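## Task

Place the spacer inside the open cardboard box so that it stays there without the robot supporting it. Release it, pull the gripper away, and make sure everything settles shortly after you stop.

## Robot and tools

ROBOT. Two arms, left_arm and right_arm, each with six joints plus a parallel gripper. Joint order, used everywhere: waist, shoulder, elbow, wrist pitch, wrist yaw, wrist roll. Shoulder, wrist pitch and wrist roll have their signs flipped relative to the URDF, both in commands and in results. The stated ranges use URDF signs: waist -2.618 to 3.054, shoulder 0.000 to 3.142, elbow 0.000 to 3.142, wrist pitch -1.571 to 1.571, wrist yaw -1.571 to 1.571, wrist roll -2.094 to 2.094 rad. In your own numbers the shoulder therefore runs from about -3.142 to 0. A joint's true end may sit up to 0.036 rad from the stated one. The gripper's fingers point along its +z axis and close along its y axis. The reported hand point lies between the pads, roughly 1 cm behind the fingertips.

FRAME. All gripper poses share one world frame. The origin is on the table top midway between the arms, +z is up, +x points out over the table, and left_arm sits on the +y side. The arm names do not correspond to image sides. Printed hand positions can be inaccurate, more so at long reach.

ROW FORMAT. A row is one flat list of 14 numbers, each in [-1, 1], covering both arms even when only one moves. Positions 1-6 are left_arm joint offsets, position 7 is the left opening, and positions 8-14 repeat this for right_arm. Joint entries are scaled offsets, not poses. 1.0 equals 1.202 rad for the waist, 1.258 for the shoulder, 1.238 for the elbow, 2.073 for wrist pitch, and 2.022 for wrist yaw and wrist roll. Opening is absolute: +1 is fully open and -1 is closed.

execute_actions(actions). A list of actions. Each action is a table of up to 15 rows, and each row lasts one 1/30 s step. If a table has fewer than 15 rows, its last row is held until step 15. Every row's joint offsets are measured from the angles at the start of that action, not from the previous row. For the first action of a call, that start is the last reported state. An empty list just returns state and images. An action that would push a joint more than 0.036 rad outward beyond its range is refused for both arms. A malformed action, or a first action that fails this check, cancels the whole call. When a joint is driven all the way to its end, the result says "joint sent to its limit". If that line is absent, the joint may still be at or near its end.

move(target, speed, blocking). target is one 14-number row. Its offsets are taken from the Joint positions in the most recent result that lists them. All joints follow paths that finish together, so the hand traces a curve. speed is in rad/s, from 0.01 to 2 (default 0.5), and applies to whichever joint has the longest way to go. A path lasts 0.5 to 10 s and stops at 10 s even if unfinished. Opening values are applied at the start. Paths ignore obstacles and the other arm. With blocking=false the call returns after 0.5 s. Until a result shows the move has ended, other moves and execute_actions are refused, so call wait or stop first. The result adds a "move:" line giving the outcome (done, off_target, moving, held, fault), limits=held or limits=none, and each arm's joint farthest from its target. After limits=held, the arm can suddenly move much faster than the set speed. Faster moves hit harder on contact, and a target set farther past a contact presses harder.

wait(seconds). Runs for 0 to 10 s with each arm holding its last command. It returns early if a running move ends. stop() takes no arguments. It brakes the running move, which needs some distance to stop. The fingers keep moving.

zoom_image(camera, region). camera is cam_left_wrist or cam_right_wrist. region is [x0, y0, x1, y1] in pixels of that camera's latest image, with (0, 0) at the top-left, and spans at most 504 by 504.

finished_scene(scene). Ends the current scene, given by its number. It cannot be undone, and the result reports success. Sending a reply without a tool call ends all remaining scenes.

CAMERAS. Both images are 504x504 and arrive in the order cam_left_wrist, then cam_right_wrist. Each camera rides on its own wrist. Calibration uses OpenCV conventions with a radial distortion model. K and D are given, and T_world_to_cam maps the world frame to the camera frame. Approximate values: left fx = fy = 369.053, cx 249.224, cy 252.009. Right fx = fy = 351.683, cx 252.092, cy 251.542. Small errors in focus, centre and pose exist, and a result lists any camera whose numbers have changed.

RESULTS. The state line shows each gripper's end_effector_position (m) and end_effector_quat_wxyz. Joint positions and Joint velocities list six joints per arm (rad, rad/s), then the finger gap (m, m/s; 0.094 means fully open). Joint targets shows where the joints are currently being driven, and this can change with no new command. grip_measured is the opening on the command scale. Each gripper's reading may be off by about 1 mm. Joint torques are total drive outputs and are noisy. "joint command not followed" means a clearance check changed or blocked some joint targets. FAULT, MOTOR HOT (75 °C) and OVER-TEMPERATURE FAULT lines report arm stops. At 90 °C the arm halts for 10 s, and at 100 °C it goes limp and falls.

MOTION LIMITS. On every step, each joint target is clamped to within 0.202 (waist), 0.258 (shoulder), 0.238 (elbow), 0.573 (wrist pitch) or 0.522 (wrist yaw and roll) rad of the measured angle. Targets that would move a hand more than 70 mm away are scaled back. Large motions therefore take several actions, and any unfinished part must be commanded again. Sending zero offsets lets an arm sag. To hold it, re-send offsets back to the angles you want, and push further whenever a joint still falls short.

GRIPPING. To hold an object, command about 0.03 below grip_measured; less than that gives a lighter grip. Pad force is roughly 50-62 N and weaker on very thin parts. Held parts may be tugged briefly, and loose objects may get pushed.

AVOID. Knocking anything off the table, letting the arms collide or press on each other, dropping or slamming objects, pushing hard, and holding loads long enough to overheat motors. Finish with objects resting on their own, grippers open and clear of them, and nothing still moving.

Each tool is called as name(argument=value, ...) on one line, values as JSON.

## Session

execute_actions(actions=[])

Scene clock: 0.00 s.
left_arm: end_effector_position=(+0.4650, +0.3389, +0.3191) grip_measured=+1.000 end_effector_quat_wxyz=(+0.418, -0.242, +0.875, -0.033) | right_arm: end_effector_position=(+0.3424, +0.2518, +0.2544) grip_measured=+1.000 end_effector_quat_wxyz=(+0.724, -0.631, +0.236, -0.148)
Joint names: [waist, shoulder, elbow, wrist pitch, wrist yaw, wrist roll]
Joint positions: left_arm=[ 0.095 -1.685  1.85   0.872 -0.066  0.407  0.094] | right_arm=[ 1.138 -2.112  1.405 -0.799 -0.044  1.411  0.094]
Joint velocities: left_arm=[ 0.017 -0.012 -0.017 -0.007  0.037  0.007  0.   ] | right_arm=[ 0.002  0.007  0.002  0.081 -0.007  0.051  0.   ]
Joint torques (N m, as the arm reports them, + toward a larger Joint positions number): no reading
Joint targets: left_arm=[0.095 -1.672 1.861 0.865 -0.070 0.404] | right_arm=[1.138 -2.093 1.418 -0.808 -0.043 1.403]

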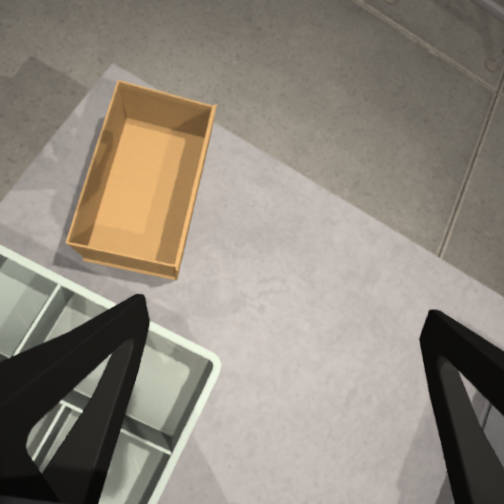

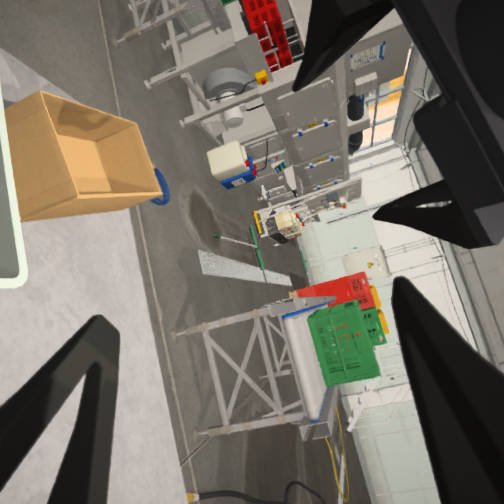

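move(target=[0,0,0,0,0,0,1,-1,0.6,-0.4,0,0,-0.69,1], speed=1)

move(target=[0.3,0.15,0,0.1,0.033,-0.2,1,0,0,0,0.5,0,0,1], speed=1)

Scene clock: 38.17 s.
left_arm: end_effector_position=(+0.4650, +0.3389, +0.3191) grip_measured=+1.000 end_effector_quat_wxyz=(+0.418, -0.242, +0.875, -0.033) | right_arm: end_effector_position=(+0.4340, -0.3656, +0.4067) grip_measured=+1.000 end_effector_quat_wxyz=(+0.810, +0.043, +0.577, -0.092)
Joint names: [waist, shoulder, elbow, wrist pitch, wrist yaw, wrist roll]
Joint positions: left_arm=[ 0.095 -1.685  1.85   0.872 -0.066  0.407  0.094] | right_arm=[-0.061 -1.377  0.926 -0.788 -0.041  0.024  0.094]
Joint velocities: left_arm=[-0.007  0.012  0.002  0.066  0.007  0.022  0.   ] | right_arm=[ 0.007 -0.002 -0.002  0.095  0.007 -0.007  0.   ]
Joint torques (N m, as the arm reports them, + toward a larger Joint positions number): left_arm=[-0.03  9.12  7.3  -1.61 -0.06 -0.03] | right_arm=[-0.42  6.47  5.07 -2.06 -0.02 -0.11]
Joint targets: left_arm=[0.095 -1.685 1.850 0.872 -0.066 0.407] | right_arm=[-0.065 -1.357 0.910 -0.799 -0.044 0.016]
move: done; limits=none; left_arm: farthest joint: the waist, 0.000 radians from its target (0.000 radians at the start); right_arm: farthest joint: the shoulder, 0.020 radians from its target (0.754 radians at the start)
camera_calibration (this result's frames):
cam_right_wrist: T_world_to_cam=[[-0.117197, -0.975142, -0.188052, -0.231144], [-0.459978, 0.221121, -0.859957, 0.649849], [0.880162, -0.0142848, -0.474458, -0.0894476], [0, 0, 0, 1]] pos_world=[0.350555, -0.370372, 0.472936]

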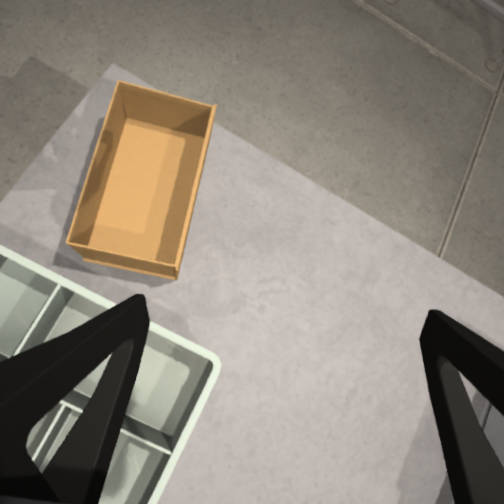

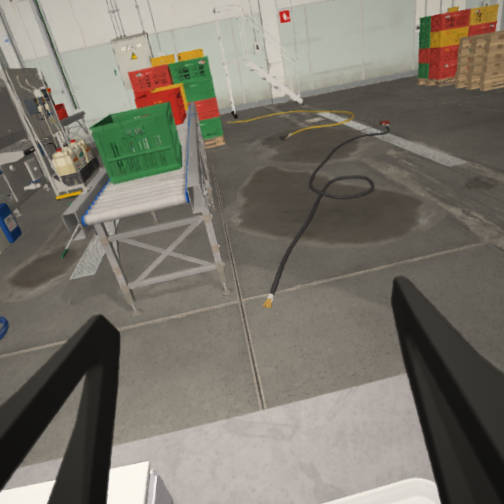

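Scene clock: 40.10 s.
left_arm: end_effector_position=(+0.3577, +0.4572, +0.3530) grip_measured=+1.000 end_effector_quat_wxyz=(+0.396, -0.214, +0.888, +0.093) | right_arm: end_effector_position=(+0.3907, -0.3555, +0.1650) grip_measured=+1.000 end_effector_quat_wxyz=(+0.421, +0.084, +0.902, -0.035)
Joint names: [waist, shoulder, elbow, wrist pitch, wrist yaw, wrist roll]
Joint positions: left_arm=[ 0.449 -1.516  1.85   1.067 -0.007  0.011  0.094] | right_arm=[-0.061 -1.377  0.926  0.247 -0.041  0.024  0.094]
Joint velocities: left_arm=[-0.007 -0.007 -0.027 -0.037 -0.095  0.066  0.   ] | right_arm=[-0.012  0.002  0.002  0.022  0.066  0.037  0.   ]
Joint torques (N m, as the arm reports them, + toward a larger Joint positions number): left_arm=[ 0.49  8.34  6.82 -1.47  0.03 -0.12] | right_arm=[-0.04  4.87  6.19 -1.86 -0.02  0.01]
Joint targets: left_arm=[0.455 -1.497 1.850 1.079 0.000 0.002] | right_arm=[-0.061 -1.377 0.926 0.248 -0.041 0.024]
move: done; limits=none; left_arm: farthest joint: the shoulder, 0.020 radians from its target (0.189 radians at the start); right_arm: farthest joint: the wrist pitch, 0.002 radians from its target (1.036 radians at the start)
camera_calibration (this result's frames):
cam_left_wrist: T_world_to_cam=[[0.510424, -0.858668, -0.046433, 0.236781], [-0.836607, -0.483371, -0.257763, 0.637677], [0.198888, 0.170414, -0.965092, 0.30861], [0, 0, 0, 1]] pos_world=[0.351247, 0.458959, 0.4732]
cam_right_wrist: T_world_to_cam=[[-0.326042, -0.926285, -0.188925, -0.172686], [-0.942507, 0.334003, -0.0110363, 0.508429], [0.0733244, 0.174465, -0.981929, 0.300186], [0, 0, 0, 1]] pos_world=[0.400884, -0.382145, 0.267747]

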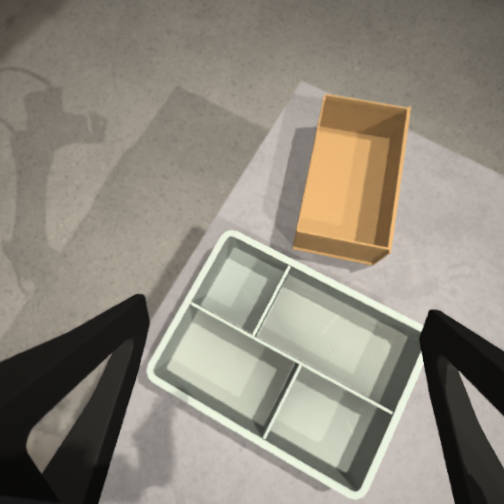

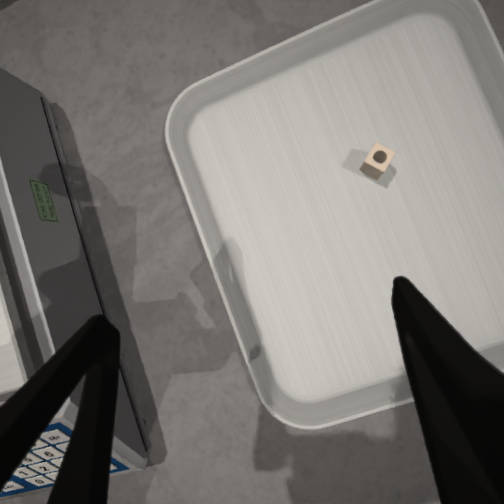

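move(target=[0,0,0,0,0,0,1,-0.149,-0.526,0.64,0.3,0,0,1], speed=1)

Scene clock: 75.37 s.
left_arm: end_effector_position=(+0.3577, +0.4572, +0.3530) grip_measured=+1.000 end_effector_quat_wxyz=(+0.396, -0.213, +0.888, +0.094) | right_arm: end_effector_position=(+0.4312, -0.4487, +0.0834) grip_measured=+1.000 end_effector_quat_wxyz=(+0.165, +0.182, +0.969, -0.015)
Joint names: [waist, shoulder, elbow, wrist pitch, wrist yaw, wrist roll]
Joint positions: left_arm=[ 0.449 -1.516  1.85   1.067 -0.007  0.01   0.094] | right_arm=[-0.234 -2.051  1.674  0.863 -0.041  0.024  0.094]
Joint velocities: left_arm=[ 0.012  0.017 -0.002  0.037  0.022 -0.066  0.   ] | right_arm=[ 0.012 -0.002  0.002  0.037 -0.022  0.022  0.   ]
Joint torques (N m, as the arm reports them, + toward a larger Joint positions number): left_arm=[-0.02  6.8   6.84 -1.58 -0.04 -0.03] | right_arm=[-0.59 10.61  8.99 -0.98 -0.02  0.  ]
Joint targets: left_arm=[0.449 -1.516 1.850 1.067 -0.007 0.011] | right_arm=[-0.240 -2.039 1.718 0.869 -0.041 0.024]
move: off_target (right_arm); limits=none; left_arm: farthest joint: the wrist roll, 0.001 radians from its target (0.001 radians at the start); right_arm: farthest joint: the elbow, 0.044 radians from its target (0.793 radians at the start)
camera_calibration (this result's frames):
cam_left_wrist: T_world_to_cam=[[0.510199, -0.858787, -0.0467156, 0.237015], [-0.836763, -0.483092, -0.257778, 0.637611], [0.198808, 0.170608, -0.965074, 0.308544], [0, 0, 0, 1]] pos_world=[0.351263, 0.45893, 0.473202]
cam_right_wrist: T_world_to_cam=[[-0.556407, -0.824003, -0.106909, -0.122829], [-0.745028, 0.437783, 0.503269, 0.495355], [-0.367893, 0.359673, -0.857491, 0.496342], [0, 0, 0, 1]] pos_world=[0.483311, -0.496591, 0.16318]

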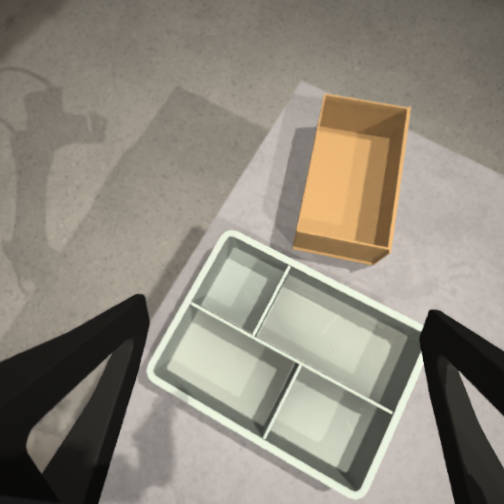

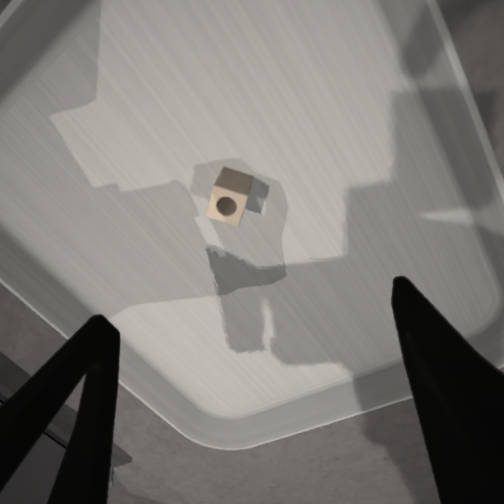

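move(target=[0,0,0,0,0,0,1,0.025,-0.025,-0.012,-0.057,0,-0.235,0.4])

Scene clock: 100.60 s.
left_arm: end_effector_position=(+0.3577, +0.4572, +0.3530) grip_measured=+1.000 end_effector_quat_wxyz=(+0.396, -0.213, +0.888, +0.094) | right_arm: end_effector_position=(+0.4548, -0.4487, +0.0762) grip_measured=+0.402 end_effector_quat_wxyz=(+0.196, +0.390, +0.899, +0.026)
Joint names: [waist, shoulder, elbow, wrist pitch, wrist yaw, wrist roll]
Joint positions: left_arm=[ 0.449 -1.516  1.85   1.067 -0.007  0.01   0.094] | right_arm=[-0.215 -2.086  1.674  0.763 -0.041 -0.442  0.066]
Joint velocities: left_arm=[-0.002  0.002 -0.007  0.125 -0.037 -0.007  0.   ] | right_arm=[ 0.012 -0.007 -0.007 -0.037  0.051 -0.007 -0.001]
Joint torques (N m, as the arm reports them, + toward a larger Joint positions number): left_arm=[-0.03  6.79  6.82 -1.58 -0.04 -0.04] | right_arm=[ 1.   10.27  4.53 -1.39 -0.01 -0.04]
Joint targets: left_arm=[0.449 -1.516 1.850 1.067 -0.007 0.010] | right_arm=[-0.204 -2.083 1.660 0.745 -0.041 -0.451]
move: done; limits=none; left_arm: farthest joint: the waist, 0.000 radians from its target (0.000 radians at the start); right_arm: farthest joint: the wrist pitch, 0.018 radians from its target (0.119 radians at the start)
camera_calibration (this result's frames):
cam_left_wrist: T_world_to_cam=[[0.510199, -0.858787, -0.0467156, 0.237015], [-0.836763, -0.483092, -0.257778, 0.637611], [0.198808, 0.170608, -0.965074, 0.308544], [0, 0, 0, 1]] pos_world=[0.351263, 0.45893, 0.473202]
cam_right_wrist: T_world_to_cam=[[-0.818523, -0.50586, -0.272261, 0.164076], [-0.568773, 0.647, 0.507827, 0.529955], [-0.0807366, 0.570523, -0.817304, 0.459758], [0, 0, 0, 1]] pos_world=[0.472842, -0.522184, 0.151308]

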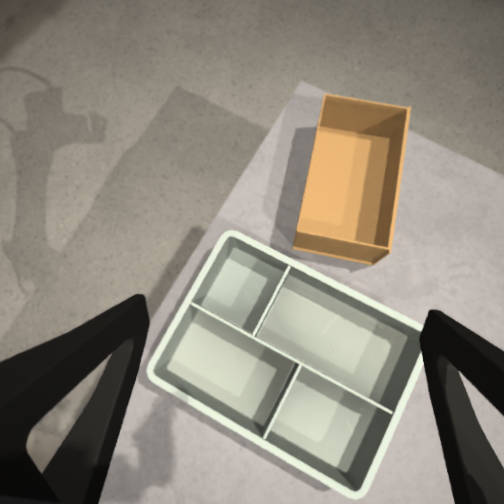

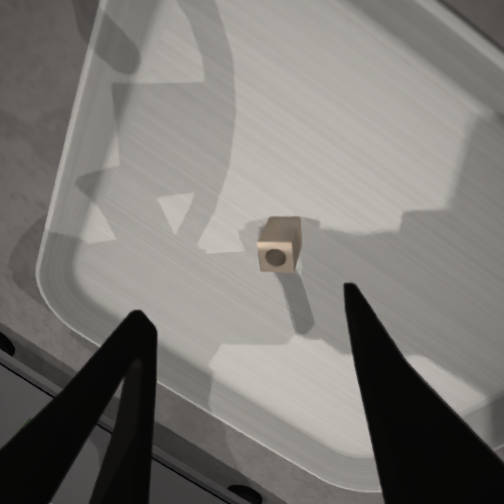

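move(target=[0,0,0,0,0,0,1,0.023,-0.036,-0.117,-0.084,0,-0.05,0.4], speed=0.2)

Scene clock: 114.67 s.
left_arm: end_effector_position=(+0.3577, +0.4572, +0.3530) grip_measured=+1.000 end_effector_quat_wxyz=(+0.396, -0.213, +0.888, +0.094) | right_arm: end_effector_position=(+0.4511, -0.4384, +0.0215) grip_measured=+0.402 end_effector_quat_wxyz=(+0.180, +0.426, +0.886, +0.036)
Joint names: [waist, shoulder, elbow, wrist pitch, wrist yaw, wrist roll]
Joint positions: left_arm=[ 0.449 -1.516  1.85   1.067 -0.007  0.01   0.094] | right_arm=[-0.198 -2.138  1.541  0.607 -0.041 -0.536  0.066]
Joint velocities: left_arm=[-0.007  0.007 -0.012  0.051  0.022  0.037  0.   ] | right_arm=[ 0.007 -0.002 -0.007 -0.007  0.022 -0.007  0.001]
Joint torques (N m, as the arm reports them, + toward a larger Joint positions number): left_arm=[-0.04  6.77  6.83 -1.59 -0.04 -0.03] | right_arm=[ 0.95 10.62  4.55 -1.3  -0.02 -0.09]
Joint targets: left_arm=[0.449 -1.516 1.850 1.067 -0.007 0.010] | right_arm=[-0.188 -2.131 1.530 0.589 -0.041 -0.544]
move: done; limits=none; left_arm: farthest joint: the waist, 0.000 radians from its target (0.000 radians at the start); right_arm: farthest joint: the wrist pitch, 0.018 radians from its target (0.174 radians at the start)
camera_calibration (this result's frames):
cam_left_wrist: T_world_to_cam=[[0.510199, -0.858787, -0.0467156, 0.237015], [-0.836763, -0.483092, -0.257778, 0.637611], [0.198808, 0.170608, -0.965074, 0.308544], [0, 0, 0, 1]] pos_world=[0.351263, 0.45893, 0.473202]
cam_right_wrist: T_world_to_cam=[[-0.856218, -0.43511, -0.278513, 0.199538], [-0.513844, 0.661508, 0.546234, 0.529661], [-0.0534333, 0.610808, -0.789974, 0.413674], [0, 0, 0, 1]] pos_world=[0.465115, -0.51623, 0.0930467]

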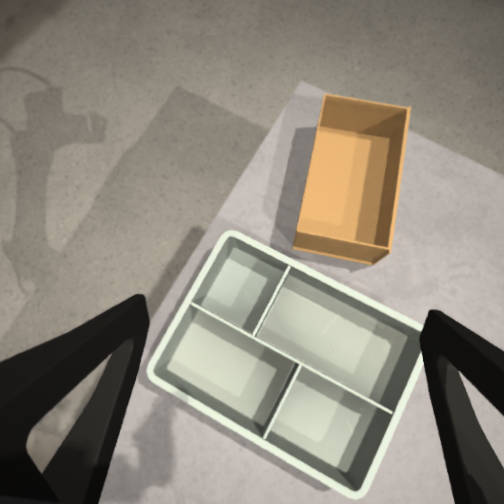

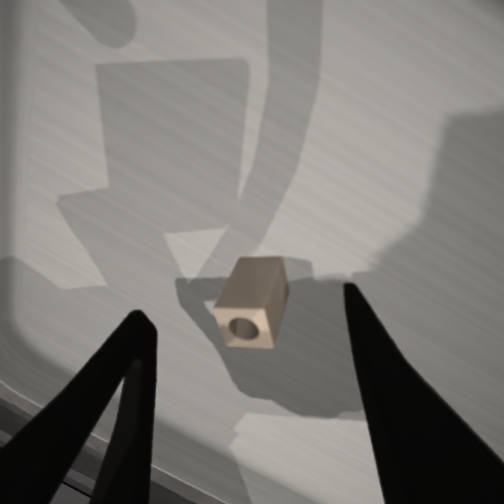

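move(target=[0,0,0,0,0,0,1,0,0.005,0,0,0,0,-0.72])

Scene clock: 123.60 s.
left_arm: end_effector_position=(+0.3577, +0.4572, +0.3530) grip_measured=+1.000 end_effector_quat_wxyz=(+0.396, -0.213, +0.888, +0.094) | right_arm: end_effector_position=(+0.4512, -0.4384, +0.0216) grip_measured=-0.705 end_effector_quat_wxyz=(+0.180, +0.426, +0.886, +0.036)
Joint names: [waist, shoulder, elbow, wrist pitch, wrist yaw, wrist roll]
Joint positions: left_arm=[ 0.449 -1.516  1.85   1.067 -0.007  0.01   0.094] | right_arm=[-0.198 -2.138  1.541  0.606 -0.041 -0.536  0.014]
Joint velocities: left_arm=[-0.007  0.012  0.022  0.051 -0.066 -0.007  0.   ] | right_arm=[-0.007  0.007 -0.007 -0.007 -0.051 -0.007  0.   ]
Joint torques (N m, as the arm reports them, + toward a larger Joint positions number): left_arm=[-0.01  6.78  6.82 -1.58 -0.05 -0.04] | right_arm=[-0.04 10.61  5.4  -1.12 -0.01  0.01]
Joint targets: left_arm=[0.449 -1.516 1.850 1.067 -0.007 0.010] | right_arm=[-0.198 -2.131 1.541 0.607 -0.041 -0.536]
move: done; limits=none; left_arm: farthest joint: the waist, 0.000 radians from its target (0.000 radians at the start); right_arm: farthest joint: the shoulder, 0.006 radians from its target (0.006 radians at the start)
camera_calibration (this result's frames):
cam_left_wrist: T_world_to_cam=[[0.510199, -0.858787, -0.0467156, 0.237015], [-0.836763, -0.483092, -0.257778, 0.637611], [0.198808, 0.170608, -0.965074, 0.308544], [0, 0, 0, 1]] pos_world=[0.351263, 0.45893, 0.473202]
cam_right_wrist: T_world_to_cam=[[-0.856264, -0.434806, -0.278846, 0.199765], [-0.513822, 0.661693, 0.546031, 0.529781], [-0.0529075, 0.610824, -0.789996, 0.413495], [0, 0, 0, 1]] pos_world=[0.465142, -0.516266, 0.0930864]

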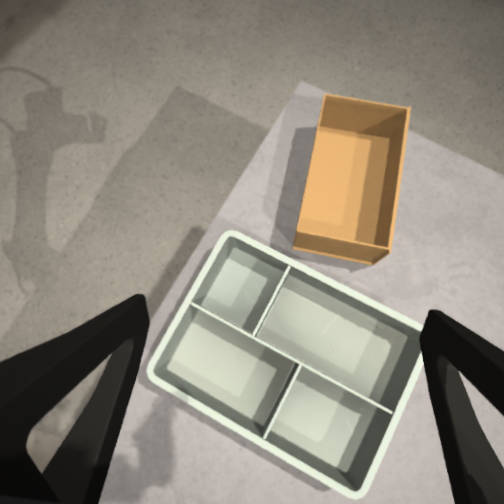

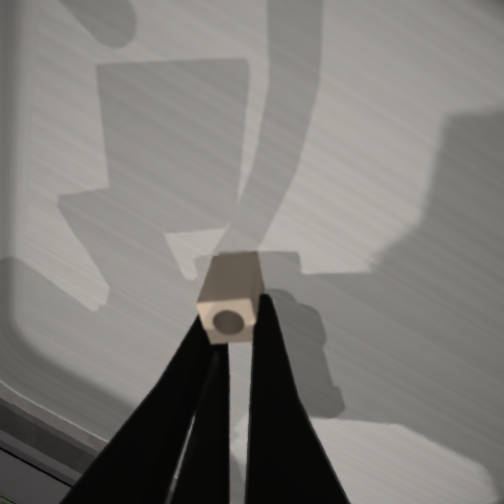

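move(target=[0,0,0,0,0,0,1,0,0.5,0.15,0.1,0,0,-0.74], speed=0.7)

move(target=[0,0,0,0,0,0,1,0.93,0,0.02,0,0,0,-0.74], speed=0.8)

Scene clock: 131.80 s.
left_arm: end_effector_position=(+0.3577, +0.4572, +0.3530) grip_measured=+1.000 end_effector_quat_wxyz=(+0.396, -0.213, +0.888, +0.094) | right_arm: end_effector_position=(+0.4027, -0.4198, +0.3443) grip_measured=-0.719 end_effector_quat_wxyz=(+0.455, +0.379, +0.803, +0.057)
Joint names: [waist, shoulder, elbow, wrist pitch, wrist yaw, wrist roll]
Joint positions: left_arm=[ 0.449 -1.516  1.85   1.067 -0.007  0.01   0.094] | right_arm=[-0.198 -1.51   1.704  0.812 -0.041 -0.536  0.013]
Joint velocities: left_arm=[-0.007  0.007 -0.012  0.095  0.007  0.037  0.   ] | right_arm=[ 0.007  0.012 -0.012  0.022 -0.022  0.066 -0.001]
Joint torques (N m, as the arm reports them, + toward a larger Joint positions number): left_arm=[-0.02  6.8   6.83 -1.59 -0.04 -0.03] | right_arm=[-0.03  5.85  7.6  -1.95 -0.01  0.  ]
Joint targets: left_arm=[0.449 -1.516 1.850 1.067 -0.007 0.010] | right_arm=[-0.198 -1.508 1.727 0.814 -0.041 -0.536]
move: off_target (right_arm); limits=none; left_arm: farthest joint: the waist, 0.000 radians from its target (0.000 radians at the start); right_arm: farthest joint: the elbow, 0.023 radians from its target (0.186 radians at the start)
camera_calibration (this result's frames):
cam_left_wrist: T_world_to_cam=[[0.510199, -0.858787, -0.0467156, 0.237015], [-0.836763, -0.483092, -0.257778, 0.637611], [0.198808, 0.170608, -0.965074, 0.308544], [0, 0, 0, 1]] pos_world=[0.351263, 0.45893, 0.473202]
cam_right_wrist: T_world_to_cam=[[-0.612706, -0.528579, -0.587534, 0.225195], [-0.683909, 0.727178, 0.0589996, 0.579993], [0.396055, 0.437969, -0.807046, 0.406973], [0, 0, 0, 1]] pos_world=[0.373456, -0.480966, 0.426536]

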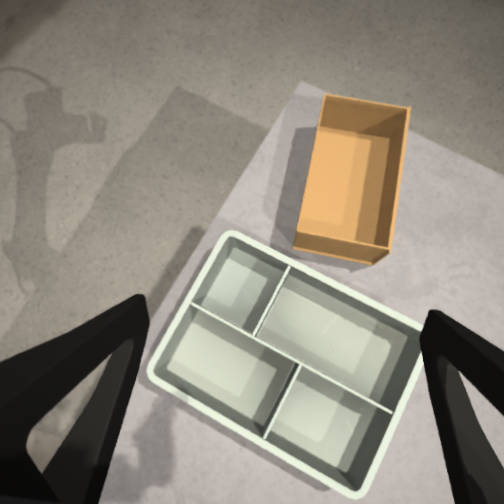

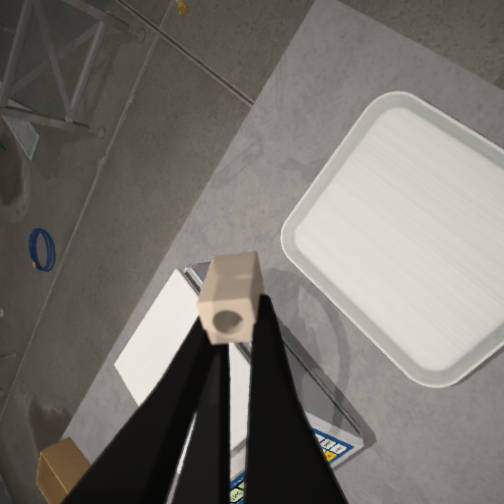

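Scene clock: 133.63 s.
left_arm: end_effector_position=(+0.3577, +0.4572, +0.3530) grip_measured=+1.000 end_effector_quat_wxyz=(+0.396, -0.213, +0.888, +0.094) | right_arm: end_effector_position=(+0.3062, +0.0318, +0.3443) grip_measured=-0.719 end_effector_quat_wxyz=(+0.355, -0.105, +0.882, +0.291)
Joint names: [waist, shoulder, elbow, wrist pitch, wrist yaw, wrist roll]
Joint positions: left_arm=[ 0.449 -1.516  1.85   1.067 -0.007  0.01   0.094] | right_arm=[ 0.917 -1.51   1.704  0.812 -0.046 -0.536  0.013]
Joint velocities: left_arm=[-0.012 -0.012 -0.012 -0.007 -0.022 -0.007  0.   ] | right_arm=[-0.022  0.017  0.017 -0.095 -0.007  0.037 -0.   ]
Joint torques (N m, as the arm reports them, + toward a larger Joint positions number): left_arm=[-0.05  6.78  6.84 -1.58 -0.05 -0.04] | right_arm=[ 0.22  5.56  7.7  -1.93  0.05  0.01]
Joint targets: left_arm=[0.449 -1.516 1.850 1.067 -0.007 0.010] | right_arm=[0.920 -1.510 1.729 0.812 -0.041 -0.536]
move: off_target (right_arm); limits=none; left_arm: farthest joint: the waist, 0.000 radians from its target (0.000 radians at the start); right_arm: farthest joint: the elbow, 0.025 radians from its target (0.025 radians at the start)
camera_calibration (this result's frames):
cam_left_wrist: T_world_to_cam=[[0.510199, -0.858787, -0.0467156, 0.237015], [-0.836763, -0.483092, -0.257778, 0.637611], [0.198808, 0.170608, -0.965074, 0.308544], [0, 0, 0, 1]] pos_world=[0.351263, 0.45893, 0.473202]
cam_right_wrist: T_world_to_cam=[[0.207565, -0.780582, -0.589583, 0.162318], [-0.952426, -0.298758, 0.0602377, 0.300005], [-0.223163, 0.549031, -0.805459, 0.432965], [0, 0, 0, 1]] pos_world=[0.348663, -0.0213793, 0.426364]

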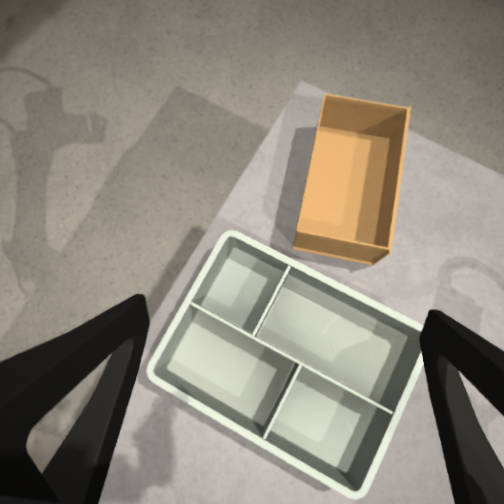

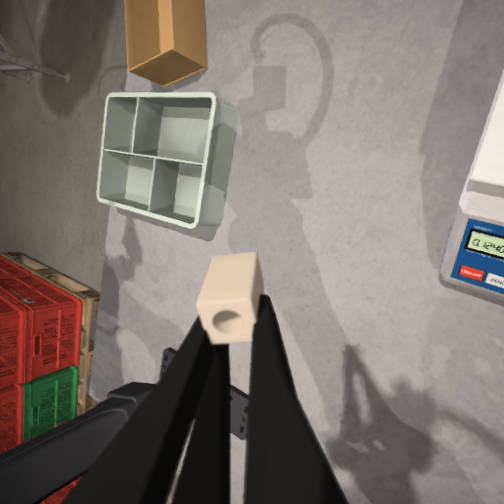

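move(target=[0,0,0,0,0,0,1,0.24,-0.44,-0.14,-0.105,0,0,-0.74], speed=0.6)

move(target=[0,0,0,0,0,0,1,0,-0.05,0,0,0,0,-0.74], speed=0.1)

Scene clock: 150.20 s.
left_arm: end_effector_position=(+0.3577, +0.4572, +0.3530) grip_measured=+1.000 end_effector_quat_wxyz=(+0.396, -0.213, +0.888, +0.094) | right_arm: end_effector_position=(+0.2337, +0.1522, +0.0396) grip_measured=-0.719 end_effector_quat_wxyz=(+0.123, -0.246, +0.948, +0.156)
Joint names: [waist, shoulder, elbow, wrist pitch, wrist yaw, wrist roll]
Joint positions: left_arm=[ 0.449 -1.516  1.85   1.067 -0.007  0.01   0.094] | right_arm=[ 1.204 -2.09   1.53   0.612 -0.048 -0.536  0.013]
Joint velocities: left_arm=[ 0.007 -0.002  0.002  0.007  0.037 -0.022  0.   ] | right_arm=[-0.002  0.012 -0.007  0.022 -0.11   0.066  0.001]
Joint torques (N m, as the arm reports them, + toward a larger Joint positions number): left_arm=[-0.03  6.79  6.83 -1.58 -0.05 -0.03] | right_arm=[ 0.11 11.76  5.55 -1.35  0.    0.  ]
Joint targets: left_arm=[0.449 -1.516 1.850 1.067 -0.007 0.010] | right_arm=[1.206 -2.064 1.531 0.594 -0.046 -0.536]
move: off_target (right_arm); limits=none; left_arm: farthest joint: the waist, 0.000 radians from its target (0.000 radians at the start); right_arm: farthest joint: the shoulder, 0.027 radians from its target (0.553 radians at the start)
camera_calibration (this result's frames):
cam_left_wrist: T_world_to_cam=[[0.510199, -0.858787, -0.0467156, 0.237015], [-0.836763, -0.483092, -0.257778, 0.637611], [0.198808, 0.170608, -0.965074, 0.308544], [0, 0, 0, 1]] pos_world=[0.351263, 0.45893, 0.473202]
cam_right_wrist: T_world_to_cam=[[0.290643, -0.907724, -0.302596, 0.0802901], [-0.742935, -0.41338, 0.526464, 0.235279], [-0.602971, 0.0717962, -0.794526, 0.266211], [0, 0, 0, 1]] pos_world=[0.311979, 0.151028, 0.111941]

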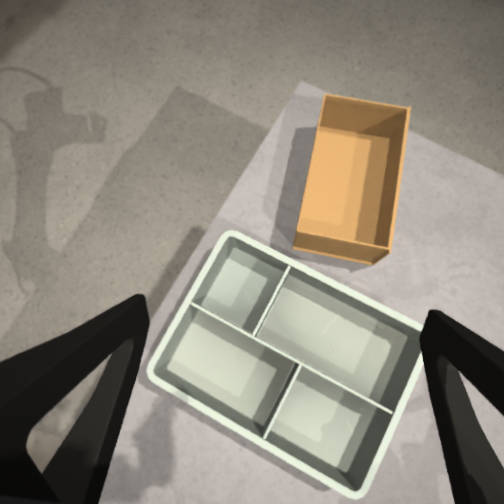

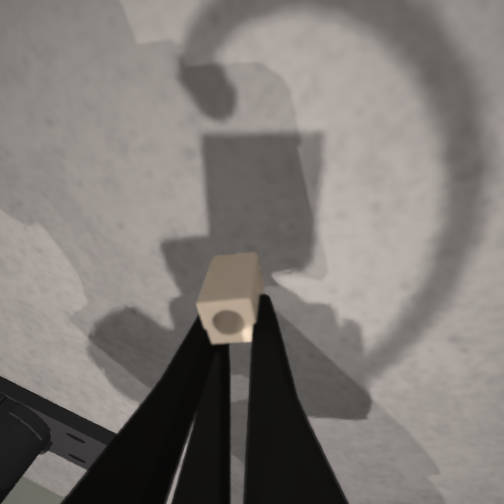

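Scene clock: 151.07 s.
left_arm: end_effector_position=(+0.3577, +0.4572, +0.3530) grip_measured=+1.000 end_effector_quat_wxyz=(+0.396, -0.213, +0.888, +0.094) | right_arm: end_effector_position=(+0.2316, +0.1491, +0.0193) grip_measured=-0.719 end_effector_quat_wxyz=(+0.108, -0.247, +0.952, +0.142)
Joint names: [waist, shoulder, elbow, wrist pitch, wrist yaw, wrist roll]
Joint positions: left_arm=[ 0.449 -1.516  1.85   1.067 -0.007  0.01   0.094] | right_arm=[ 1.204 -2.134  1.53   0.612 -0.049 -0.536  0.013]
Joint velocities: left_arm=[-0.012 -0.022 -0.017  0.066  0.007 -0.081  0.   ] | right_arm=[-0.007  0.017 -0.002  0.037 -0.081  0.081 -0.   ]
Joint torques (N m, as the arm reports them, + toward a larger Joint positions number): left_arm=[-0.03  6.76  6.82 -1.59 -0.04 -0.04] | right_arm=[-0.02  8.68  5.33 -1.1  -0.01  0.  ]
Joint targets: left_arm=[0.449 -1.516 1.850 1.067 -0.007 0.010] | right_arm=[1.204 -2.153 1.530 0.612 -0.048 -0.536]
move: done; limits=none; left_arm: farthest joint: the waist, 0.000 radians from its target (0.000 radians at the start); right_arm: farthest joint: the shoulder, 0.019 radians from its target (0.063 radians at the start)
camera_calibration (this result's frames):
cam_left_wrist: T_world_to_cam=[[0.510199, -0.858787, -0.0467156, 0.237015], [-0.836763, -0.483092, -0.257778, 0.637611], [0.198808, 0.170608, -0.965074, 0.308544], [0, 0, 0, 1]] pos_world=[0.351263, 0.45893, 0.473202]
cam_right_wrist: T_world_to_cam=[[0.284399, -0.918168, -0.275834, 0.0744056], [-0.730336, -0.39388, 0.558093, 0.236699], [-0.621069, 0.0427308, -0.782591, 0.25733], [0, 0, 0, 1]] pos_world=[0.311528, 0.150552, 0.0898075]

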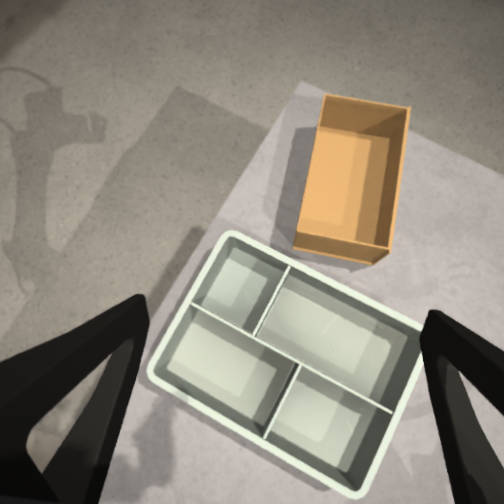

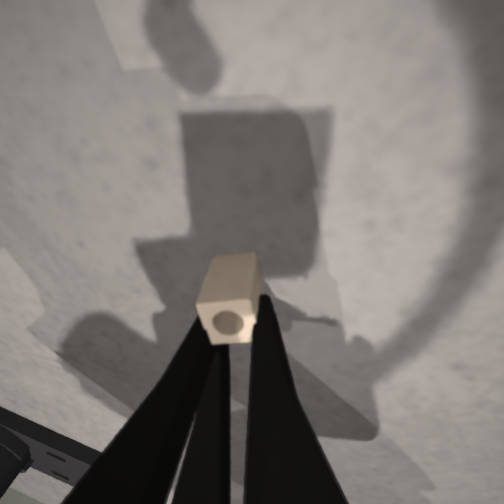

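move(target=[0,0,0,0,0,0,1,0,0,0,0,0,0,0])

move(target=[0,0,0,0,0,0,1,0,0.55,0,0,0,0,0], speed=0.8)

move(target=[-0.845,-0.02,-0.589,0.006,0,-0.237,0.4,-1,0.2,0,0.2,0,0,0], speed=0.9)

Scene clock: 165.90 s.
left_arm: end_effector_position=(+0.3577, +0.4572, +0.3530) grip_measured=+1.000 end_effector_quat_wxyz=(+0.396, -0.213, +0.888, +0.094) | right_arm: end_effector_position=(+0.2313, +0.1486, +0.0176) grip_measured=-0.002 end_effector_quat_wxyz=(+0.106, -0.247, +0.953, +0.140)
Joint names: [waist, shoulder, elbow, wrist pitch, wrist yaw, wrist roll]
Joint positions: left_arm=[ 0.449 -1.516  1.85   1.067 -0.007  0.01   0.094] | right_arm=[ 1.204 -2.138  1.53   0.612 -0.049 -0.536  0.047]
Joint velocities: left_arm=[ 0.017 -0.007  0.002 -0.037 -0.007 -0.022  0.   ] | right_arm=[ 0.007 -0.002  0.012  0.037 -0.007  0.022 -0.001]
Joint torques (N m, as the arm reports them, + toward a larger Joint positions number): left_arm=[-0.05  6.78  6.84 -1.58 -0.04 -0.04] | right_arm=[ 0.01 10.17  5.38 -1.1  -0.01  0.  ]
Joint targets: left_arm=[0.449 -1.516 1.850 1.067 -0.007 0.010] | right_arm=[1.204 -2.134 1.530 0.612 -0.049 -0.536]
move: done; limits=none; left_arm: farthest joint: the waist, 0.000 radians from its target (0.000 radians at the start); right_arm: farthest joint: the shoulder, 0.004 radians from its target (0.000 radians at the start)
camera_calibration (this result's frames):
cam_left_wrist: T_world_to_cam=[[0.510199, -0.858787, -0.0467156, 0.237015], [-0.836763, -0.483092, -0.257778, 0.637611], [0.198808, 0.170608, -0.965074, 0.308544], [0, 0, 0, 1]] pos_world=[0.351263, 0.45893, 0.473202]
cam_right_wrist: T_world_to_cam=[[0.283811, -0.919159, -0.273128, 0.0738482], [-0.729138, -0.39186, 0.561073, 0.23662], [-0.622743, 0.0399089, -0.781408, 0.256675], [0, 0, 0, 1]] pos_world=[0.311412, 0.150357, 0.0879766]

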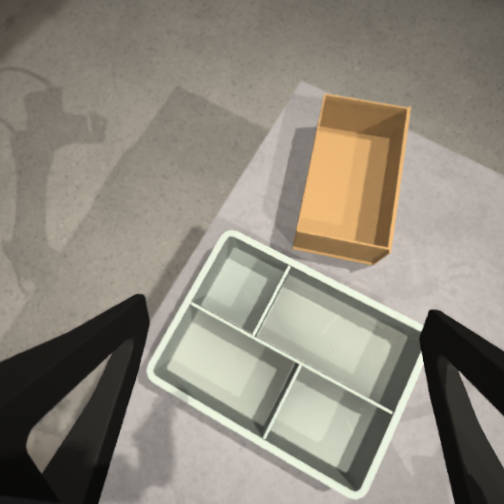

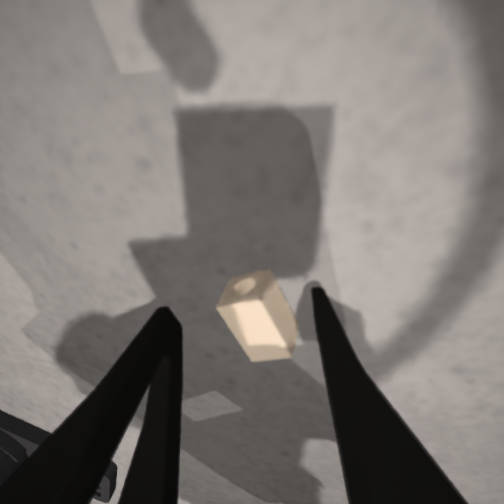

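Scene clock: 167.30 s.
left_arm: end_effector_position=(+0.3577, +0.4572, +0.3530) grip_measured=+1.000 end_effector_quat_wxyz=(+0.396, -0.213, +0.888, +0.094) | right_arm: end_effector_position=(+0.2099, +0.1125, +0.3342) grip_measured=-0.002 end_effector_quat_wxyz=(+0.335, -0.226, +0.839, +0.365)
Joint names: [waist, shoulder, elbow, wrist pitch, wrist yaw, wrist roll]
Joint positions: left_arm=[ 0.449 -1.516  1.85   1.067 -0.007  0.01   0.094] | right_arm=[ 1.204 -1.447  1.53   0.617 -0.049 -0.536  0.047]
Joint velocities: left_arm=[ 0.002 -0.002 -0.012 -0.007  0.037  0.007  0.   ] | right_arm=[-0.002 -0.012 -0.007 -0.007 -0.095  0.051 -0.   ]
Joint torques (N m, as the arm reports them, + toward a larger Joint positions number): left_arm=[-0.04  6.81  6.82 -1.59 -0.05 -0.04] | right_arm=[-0.02  5.45  6.   -2.09 -0.01  0.01]
Joint targets: left_arm=[0.449 -1.516 1.850 1.067 -0.007 0.010] | right_arm=[1.204 -1.446 1.530 0.612 -0.049 -0.536]
move: done; limits=none; left_arm: farthest joint: the waist, 0.000 radians from its target (0.000 radians at the start); right_arm: farthest joint: the wrist pitch, 0.005 radians from its target (0.000 radians at the start)
camera_calibration (this result's frames):
cam_left_wrist: T_world_to_cam=[[0.510199, -0.858787, -0.0467156, 0.237015], [-0.836763, -0.483092, -0.257778, 0.637611], [0.198808, 0.170608, -0.965074, 0.308544], [0, 0, 0, 1]] pos_world=[0.351263, 0.45893, 0.473202]
cam_right_wrist: T_world_to_cam=[[0.446494, -0.645053, -0.620121, 0.184164], [-0.828665, -0.559555, -0.0145965, 0.261387], [-0.337576, 0.52039, -0.78437, 0.379179], [0, 0, 0, 1]] pos_world=[0.262376, 0.067735, 0.415436]

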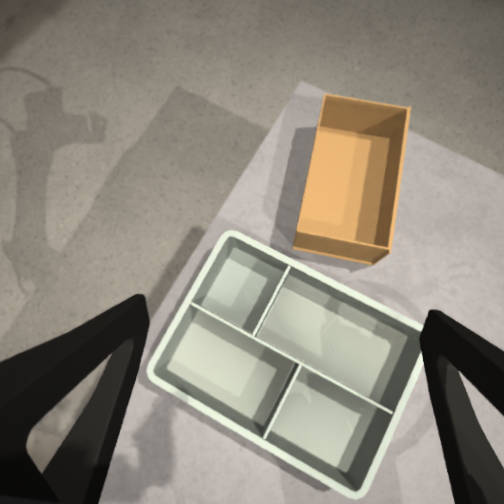

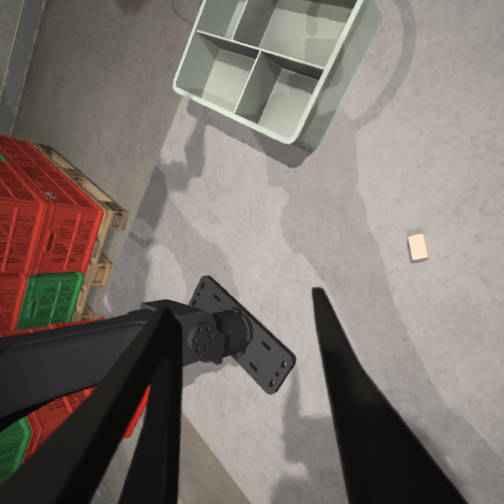

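Scene clock: 169.40 s.
left_arm: end_effector_position=(+0.2382, +0.1316, +0.0924) grip_measured=+0.402 end_effector_quat_wxyz=(+0.043, +0.486, +0.873, +0.002) | right_arm: end_effector_position=(+0.3211, -0.3130, +0.3364) grip_measured=-0.002 end_effector_quat_wxyz=(+0.403, +0.299, +0.859, +0.101)
Joint names: [waist, shoulder, elbow, wrist pitch, wrist yaw, wrist roll]
Joint positions: left_arm=[-0.564 -1.537  1.128  1.076 -0.009 -0.461  0.066] | right_arm=[ 0.011 -1.216  1.53   1.029 -0.051 -0.536  0.047]
Joint velocities: left_arm=[-0.012  0.012 -0.007 -0.066  0.022  0.022 -0.001] | right_arm=[ 0.007 -0.002 -0.007  0.007 -0.007 -0.007  0.001]
Joint torques (N m, as the arm reports them, + toward a larger Joint positions number): left_arm=[-0.26  6.52  6.11 -0.42 -0.03 -0.09] | right_arm=[-0.9   4.13  5.37 -1.81  0.    0.  ]
Joint targets: left_arm=[-0.567 -1.541 1.121 1.080 -0.007 -0.469] | right_arm=[0.002 -1.196 1.530 1.032 -0.049 -0.536]
move: done; limits=none; left_arm: farthest joint: the wrist roll, 0.008 radians from its target (0.480 radians at the start); right_arm: farthest joint: the shoulder, 0.020 radians from its target (0.252 radians at the start)
camera_calibration (this result's frames):
cam_left_wrist: T_world_to_cam=[[-0.835097, -0.535251, -0.126959, 0.291453], [-0.524079, 0.703969, 0.479341, 0.0143353], [-0.167193, 0.466833, -0.868397, 0.175632], [0, 0, 0, 1]] pos_world=[0.280269, 0.0639185, 0.182649]
cam_right_wrist: T_world_to_cam=[[-0.537801, -0.636539, -0.5528, 0.157455], [-0.815045, 0.560215, 0.147853, 0.40695], [0.215573, 0.530072, -0.820093, 0.477351], [0, 0, 0, 1]] pos_world=[0.313459, -0.380784, 0.418345]

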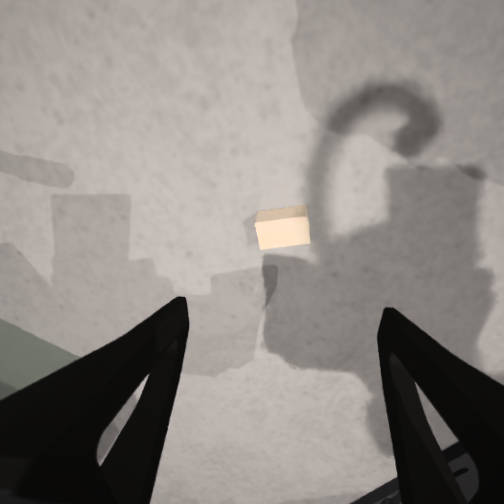

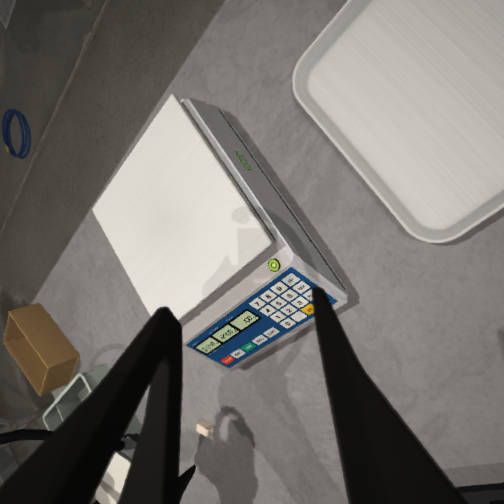

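move(target=[0.017,-0.092,-0.176,-0.153,0,0.085,0.2,0,0,0,0,0,0,0], speed=0.25)

Scene clock: 180.73 s.
left_arm: end_effector_position=(+0.2340, +0.1380, +0.0155) grip_measured=+0.202 end_effector_quat_wxyz=(+0.021, +0.410, +0.912, +0.002) | right_arm: end_effector_position=(+0.3210, -0.3130, +0.3363) grip_measured=-0.002 end_effector_quat_wxyz=(+0.403, +0.299, +0.859, +0.101)
Joint names: [waist, shoulder, elbow, wrist pitch, wrist yaw, wrist roll]
Joint positions: left_arm=[-0.552 -1.65   0.923  0.802 -0.009 -0.301  0.056] | right_arm=[ 0.011 -1.216  1.53   1.029 -0.051 -0.536  0.047]
Joint velocities: left_arm=[-0.007  0.007  0.002 -0.051 -0.051 -0.037  0.   ] | right_arm=[-0.012 -0.002  0.007  0.022  0.007 -0.007 -0.   ]
Joint torques (N m, as the arm reports them, + toward a larger Joint positions number): left_arm=[ 0.68  7.    4.99 -0.79 -0.04  0.09] | right_arm=[-0.04  2.81  5.36 -1.84 -0.01  0.  ]
Joint targets: left_arm=[-0.544 -1.653 0.910 0.759 -0.009 -0.289] | right_arm=[0.011 -1.216 1.530 1.029 -0.051 -0.536]
move: off_target (left_arm); limits=none; left_arm: farthest joint: the wrist pitch, 0.043 radians from its target (0.317 radians at the start); right_arm: farthest joint: the waist, 0.000 radians from its target (0.000 radians at the start)
camera_calibration (this result's frames):
cam_left_wrist: T_world_to_cam=[[-0.736453, -0.668695, -0.102392, 0.276557], [-0.615428, 0.599419, 0.511806, 0.0797685], [-0.280867, 0.439936, -0.852977, 0.135198], [0, 0, 0, 1]] pos_world=[0.290735, 0.0776389, 0.102812]
cam_right_wrist: T_world_to_cam=[[-0.538009, -0.636506, -0.552635, 0.157411], [-0.814989, 0.560206, 0.148193, 0.40677], [0.215264, 0.530121, -0.820142, 0.477432], [0, 0, 0, 1]] pos_world=[0.313428, -0.380779, 0.418272]

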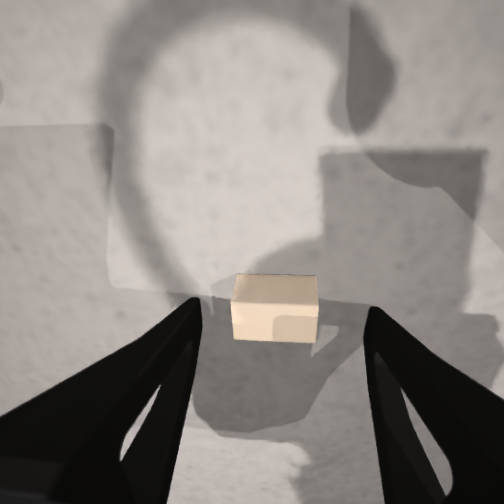

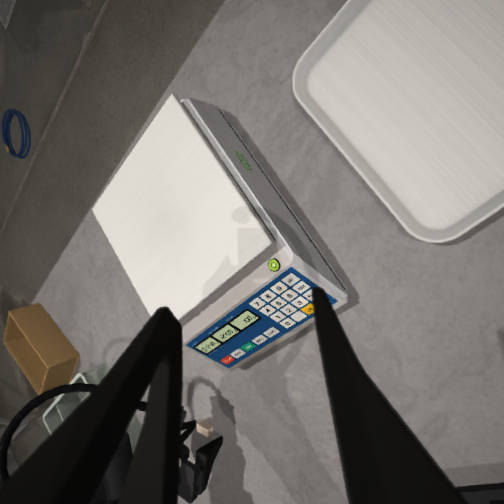

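move(target=[0,-0.004,-0.008,-0.032,0,0,0.2,0,0,0,0,0,0,0], speed=0.1)

move(target=[0,0,0,0,0,0,-0.52,0,0,0,0,0,0,0])

Scene clock: 189.27 s.
left_arm: end_effector_position=(+0.2341, +0.1379, +0.0155) grip_measured=+0.202 end_effector_quat_wxyz=(+0.022, +0.410, +0.912, +0.002) | right_arm: end_effector_position=(+0.3210, -0.3130, +0.3363) grip_measured=-0.002 end_effector_quat_wxyz=(+0.403, +0.299, +0.859, +0.101)
Joint names: [waist, shoulder, elbow, wrist pitch, wrist yaw, wrist roll]
Joint positions: left_arm=[-0.552 -1.65   0.923  0.801 -0.009 -0.301  0.056] | right_arm=[ 0.011 -1.216  1.53   1.029 -0.051 -0.536  0.047]
Joint velocities: left_arm=[-0.002  0.022  0.007 -0.037 -0.022 -0.022 -0.   ] | right_arm=[ 0.022 -0.007 -0.002  0.037  0.007  0.022 -0.001]
Joint torques (N m, as the arm reports them, + toward a larger Joint positions number): left_arm=[-0.05  6.89  5.27 -0.99 -0.04 -0.04] | right_arm=[-0.06  2.81  5.37 -1.84 -0.02  0.  ]
Joint targets: left_arm=[-0.552 -1.655 0.913 0.735 -0.009 -0.301] | right_arm=[0.011 -1.216 1.530 1.029 -0.051 -0.536]
move: off_target (left_arm); limits=none; left_arm: farthest joint: the wrist pitch, 0.066 radians from its target (0.066 radians at the start); right_arm: farthest joint: the waist, 0.000 radians from its target (0.000 radians at the start)
camera_calibration (this result's frames):
cam_left_wrist: T_world_to_cam=[[-0.736419, -0.668716, -0.102501, 0.276581], [-0.615595, 0.59952, 0.511487, 0.0798759], [-0.280588, 0.439768, -0.853156, 0.135207], [0, 0, 0, 1]] pos_world=[0.290788, 0.0776071, 0.102847]
cam_right_wrist: T_world_to_cam=[[-0.538009, -0.636506, -0.552635, 0.157411], [-0.814989, 0.560206, 0.148193, 0.40677], [0.215264, 0.530121, -0.820142, 0.477432], [0, 0, 0, 1]] pos_world=[0.313428, -0.380779, 0.418272]

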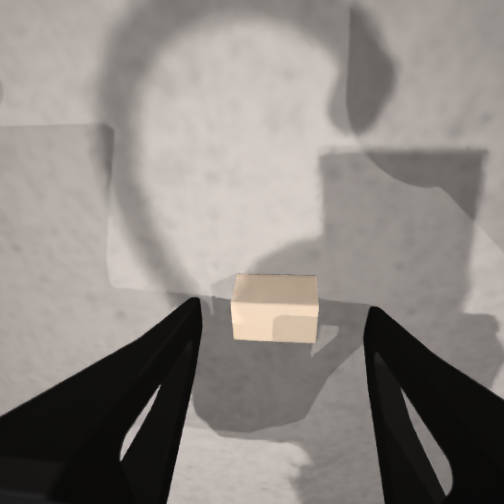

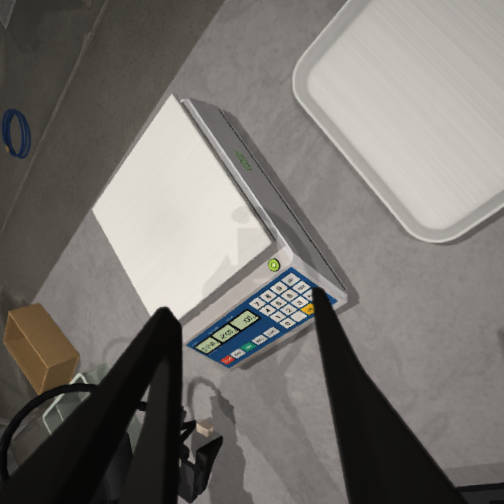

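Scene clock: 189.77 s.
left_arm: end_effector_position=(+0.2340, +0.1379, +0.0155) grip_measured=-0.503 end_effector_quat_wxyz=(+0.021, +0.410, +0.912, +0.002) | right_arm: end_effector_position=(+0.3210, -0.3130, +0.3363) grip_measured=-0.002 end_effector_quat_wxyz=(+0.403, +0.299, +0.859, +0.101)
Joint names: [waist, shoulder, elbow, wrist pitch, wrist yaw, wrist roll]
Joint positions: left_arm=[-0.552 -1.65   0.923  0.802 -0.008 -0.301  0.023] | right_arm=[ 0.011 -1.216  1.53   1.029 -0.051 -0.536  0.047]
Joint velocities: left_arm=[-0.007  0.002 -0.012  0.007 -0.007 -0.051  0.001] | right_arm=[-0.017  0.002  0.007 -0.11   0.007 -0.037 -0.001]
Joint torques (N m, as the arm reports them, + toward a larger Joint positions number): left_arm=[-0.05  7.3   6.07 -0.39 -0.05 -0.04] | right_arm=[-0.02  2.79  5.35 -1.84 -0.01  0.  ]
Joint targets: left_arm=[-0.552 -1.650 0.923 0.801 -0.009 -0.301] | right_arm=[0.011 -1.216 1.530 1.029 -0.051 -0.536]
move: done; limits=none; left_arm: farthest joint: the wrist pitch, 0.001 radians from its target (0.000 radians at the start); right_arm: farthest joint: the waist, 0.000 radians from its target (0.000 radians at the start)
camera_calibration (this result's frames):
cam_left_wrist: T_world_to_cam=[[-0.736483, -0.668717, -0.102029, 0.276496], [-0.615317, 0.599596, 0.511732, 0.079733], [-0.281028, 0.439662, -0.853065, 0.13529], [0, 0, 0, 1]] pos_world=[0.290716, 0.0776083, 0.10282]
cam_right_wrist: T_world_to_cam=[[-0.538009, -0.636506, -0.552635, 0.157411], [-0.814989, 0.560206, 0.148193, 0.40677], [0.215264, 0.530121, -0.820142, 0.477432], [0, 0, 0, 1]] pos_world=[0.313428, -0.380779, 0.418272]

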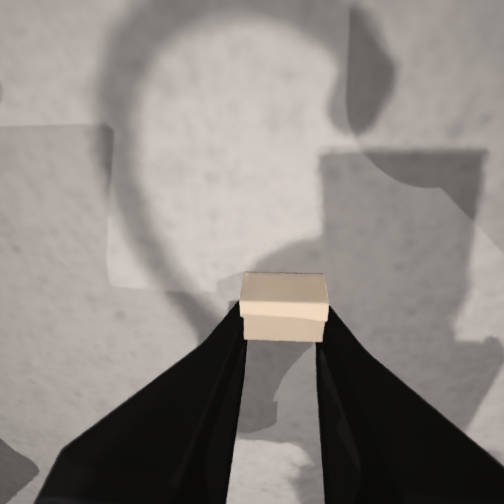

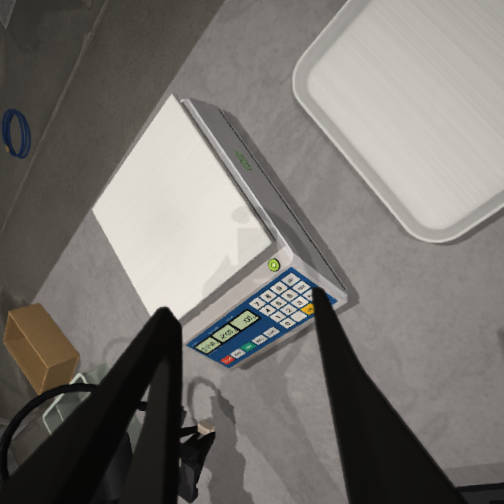

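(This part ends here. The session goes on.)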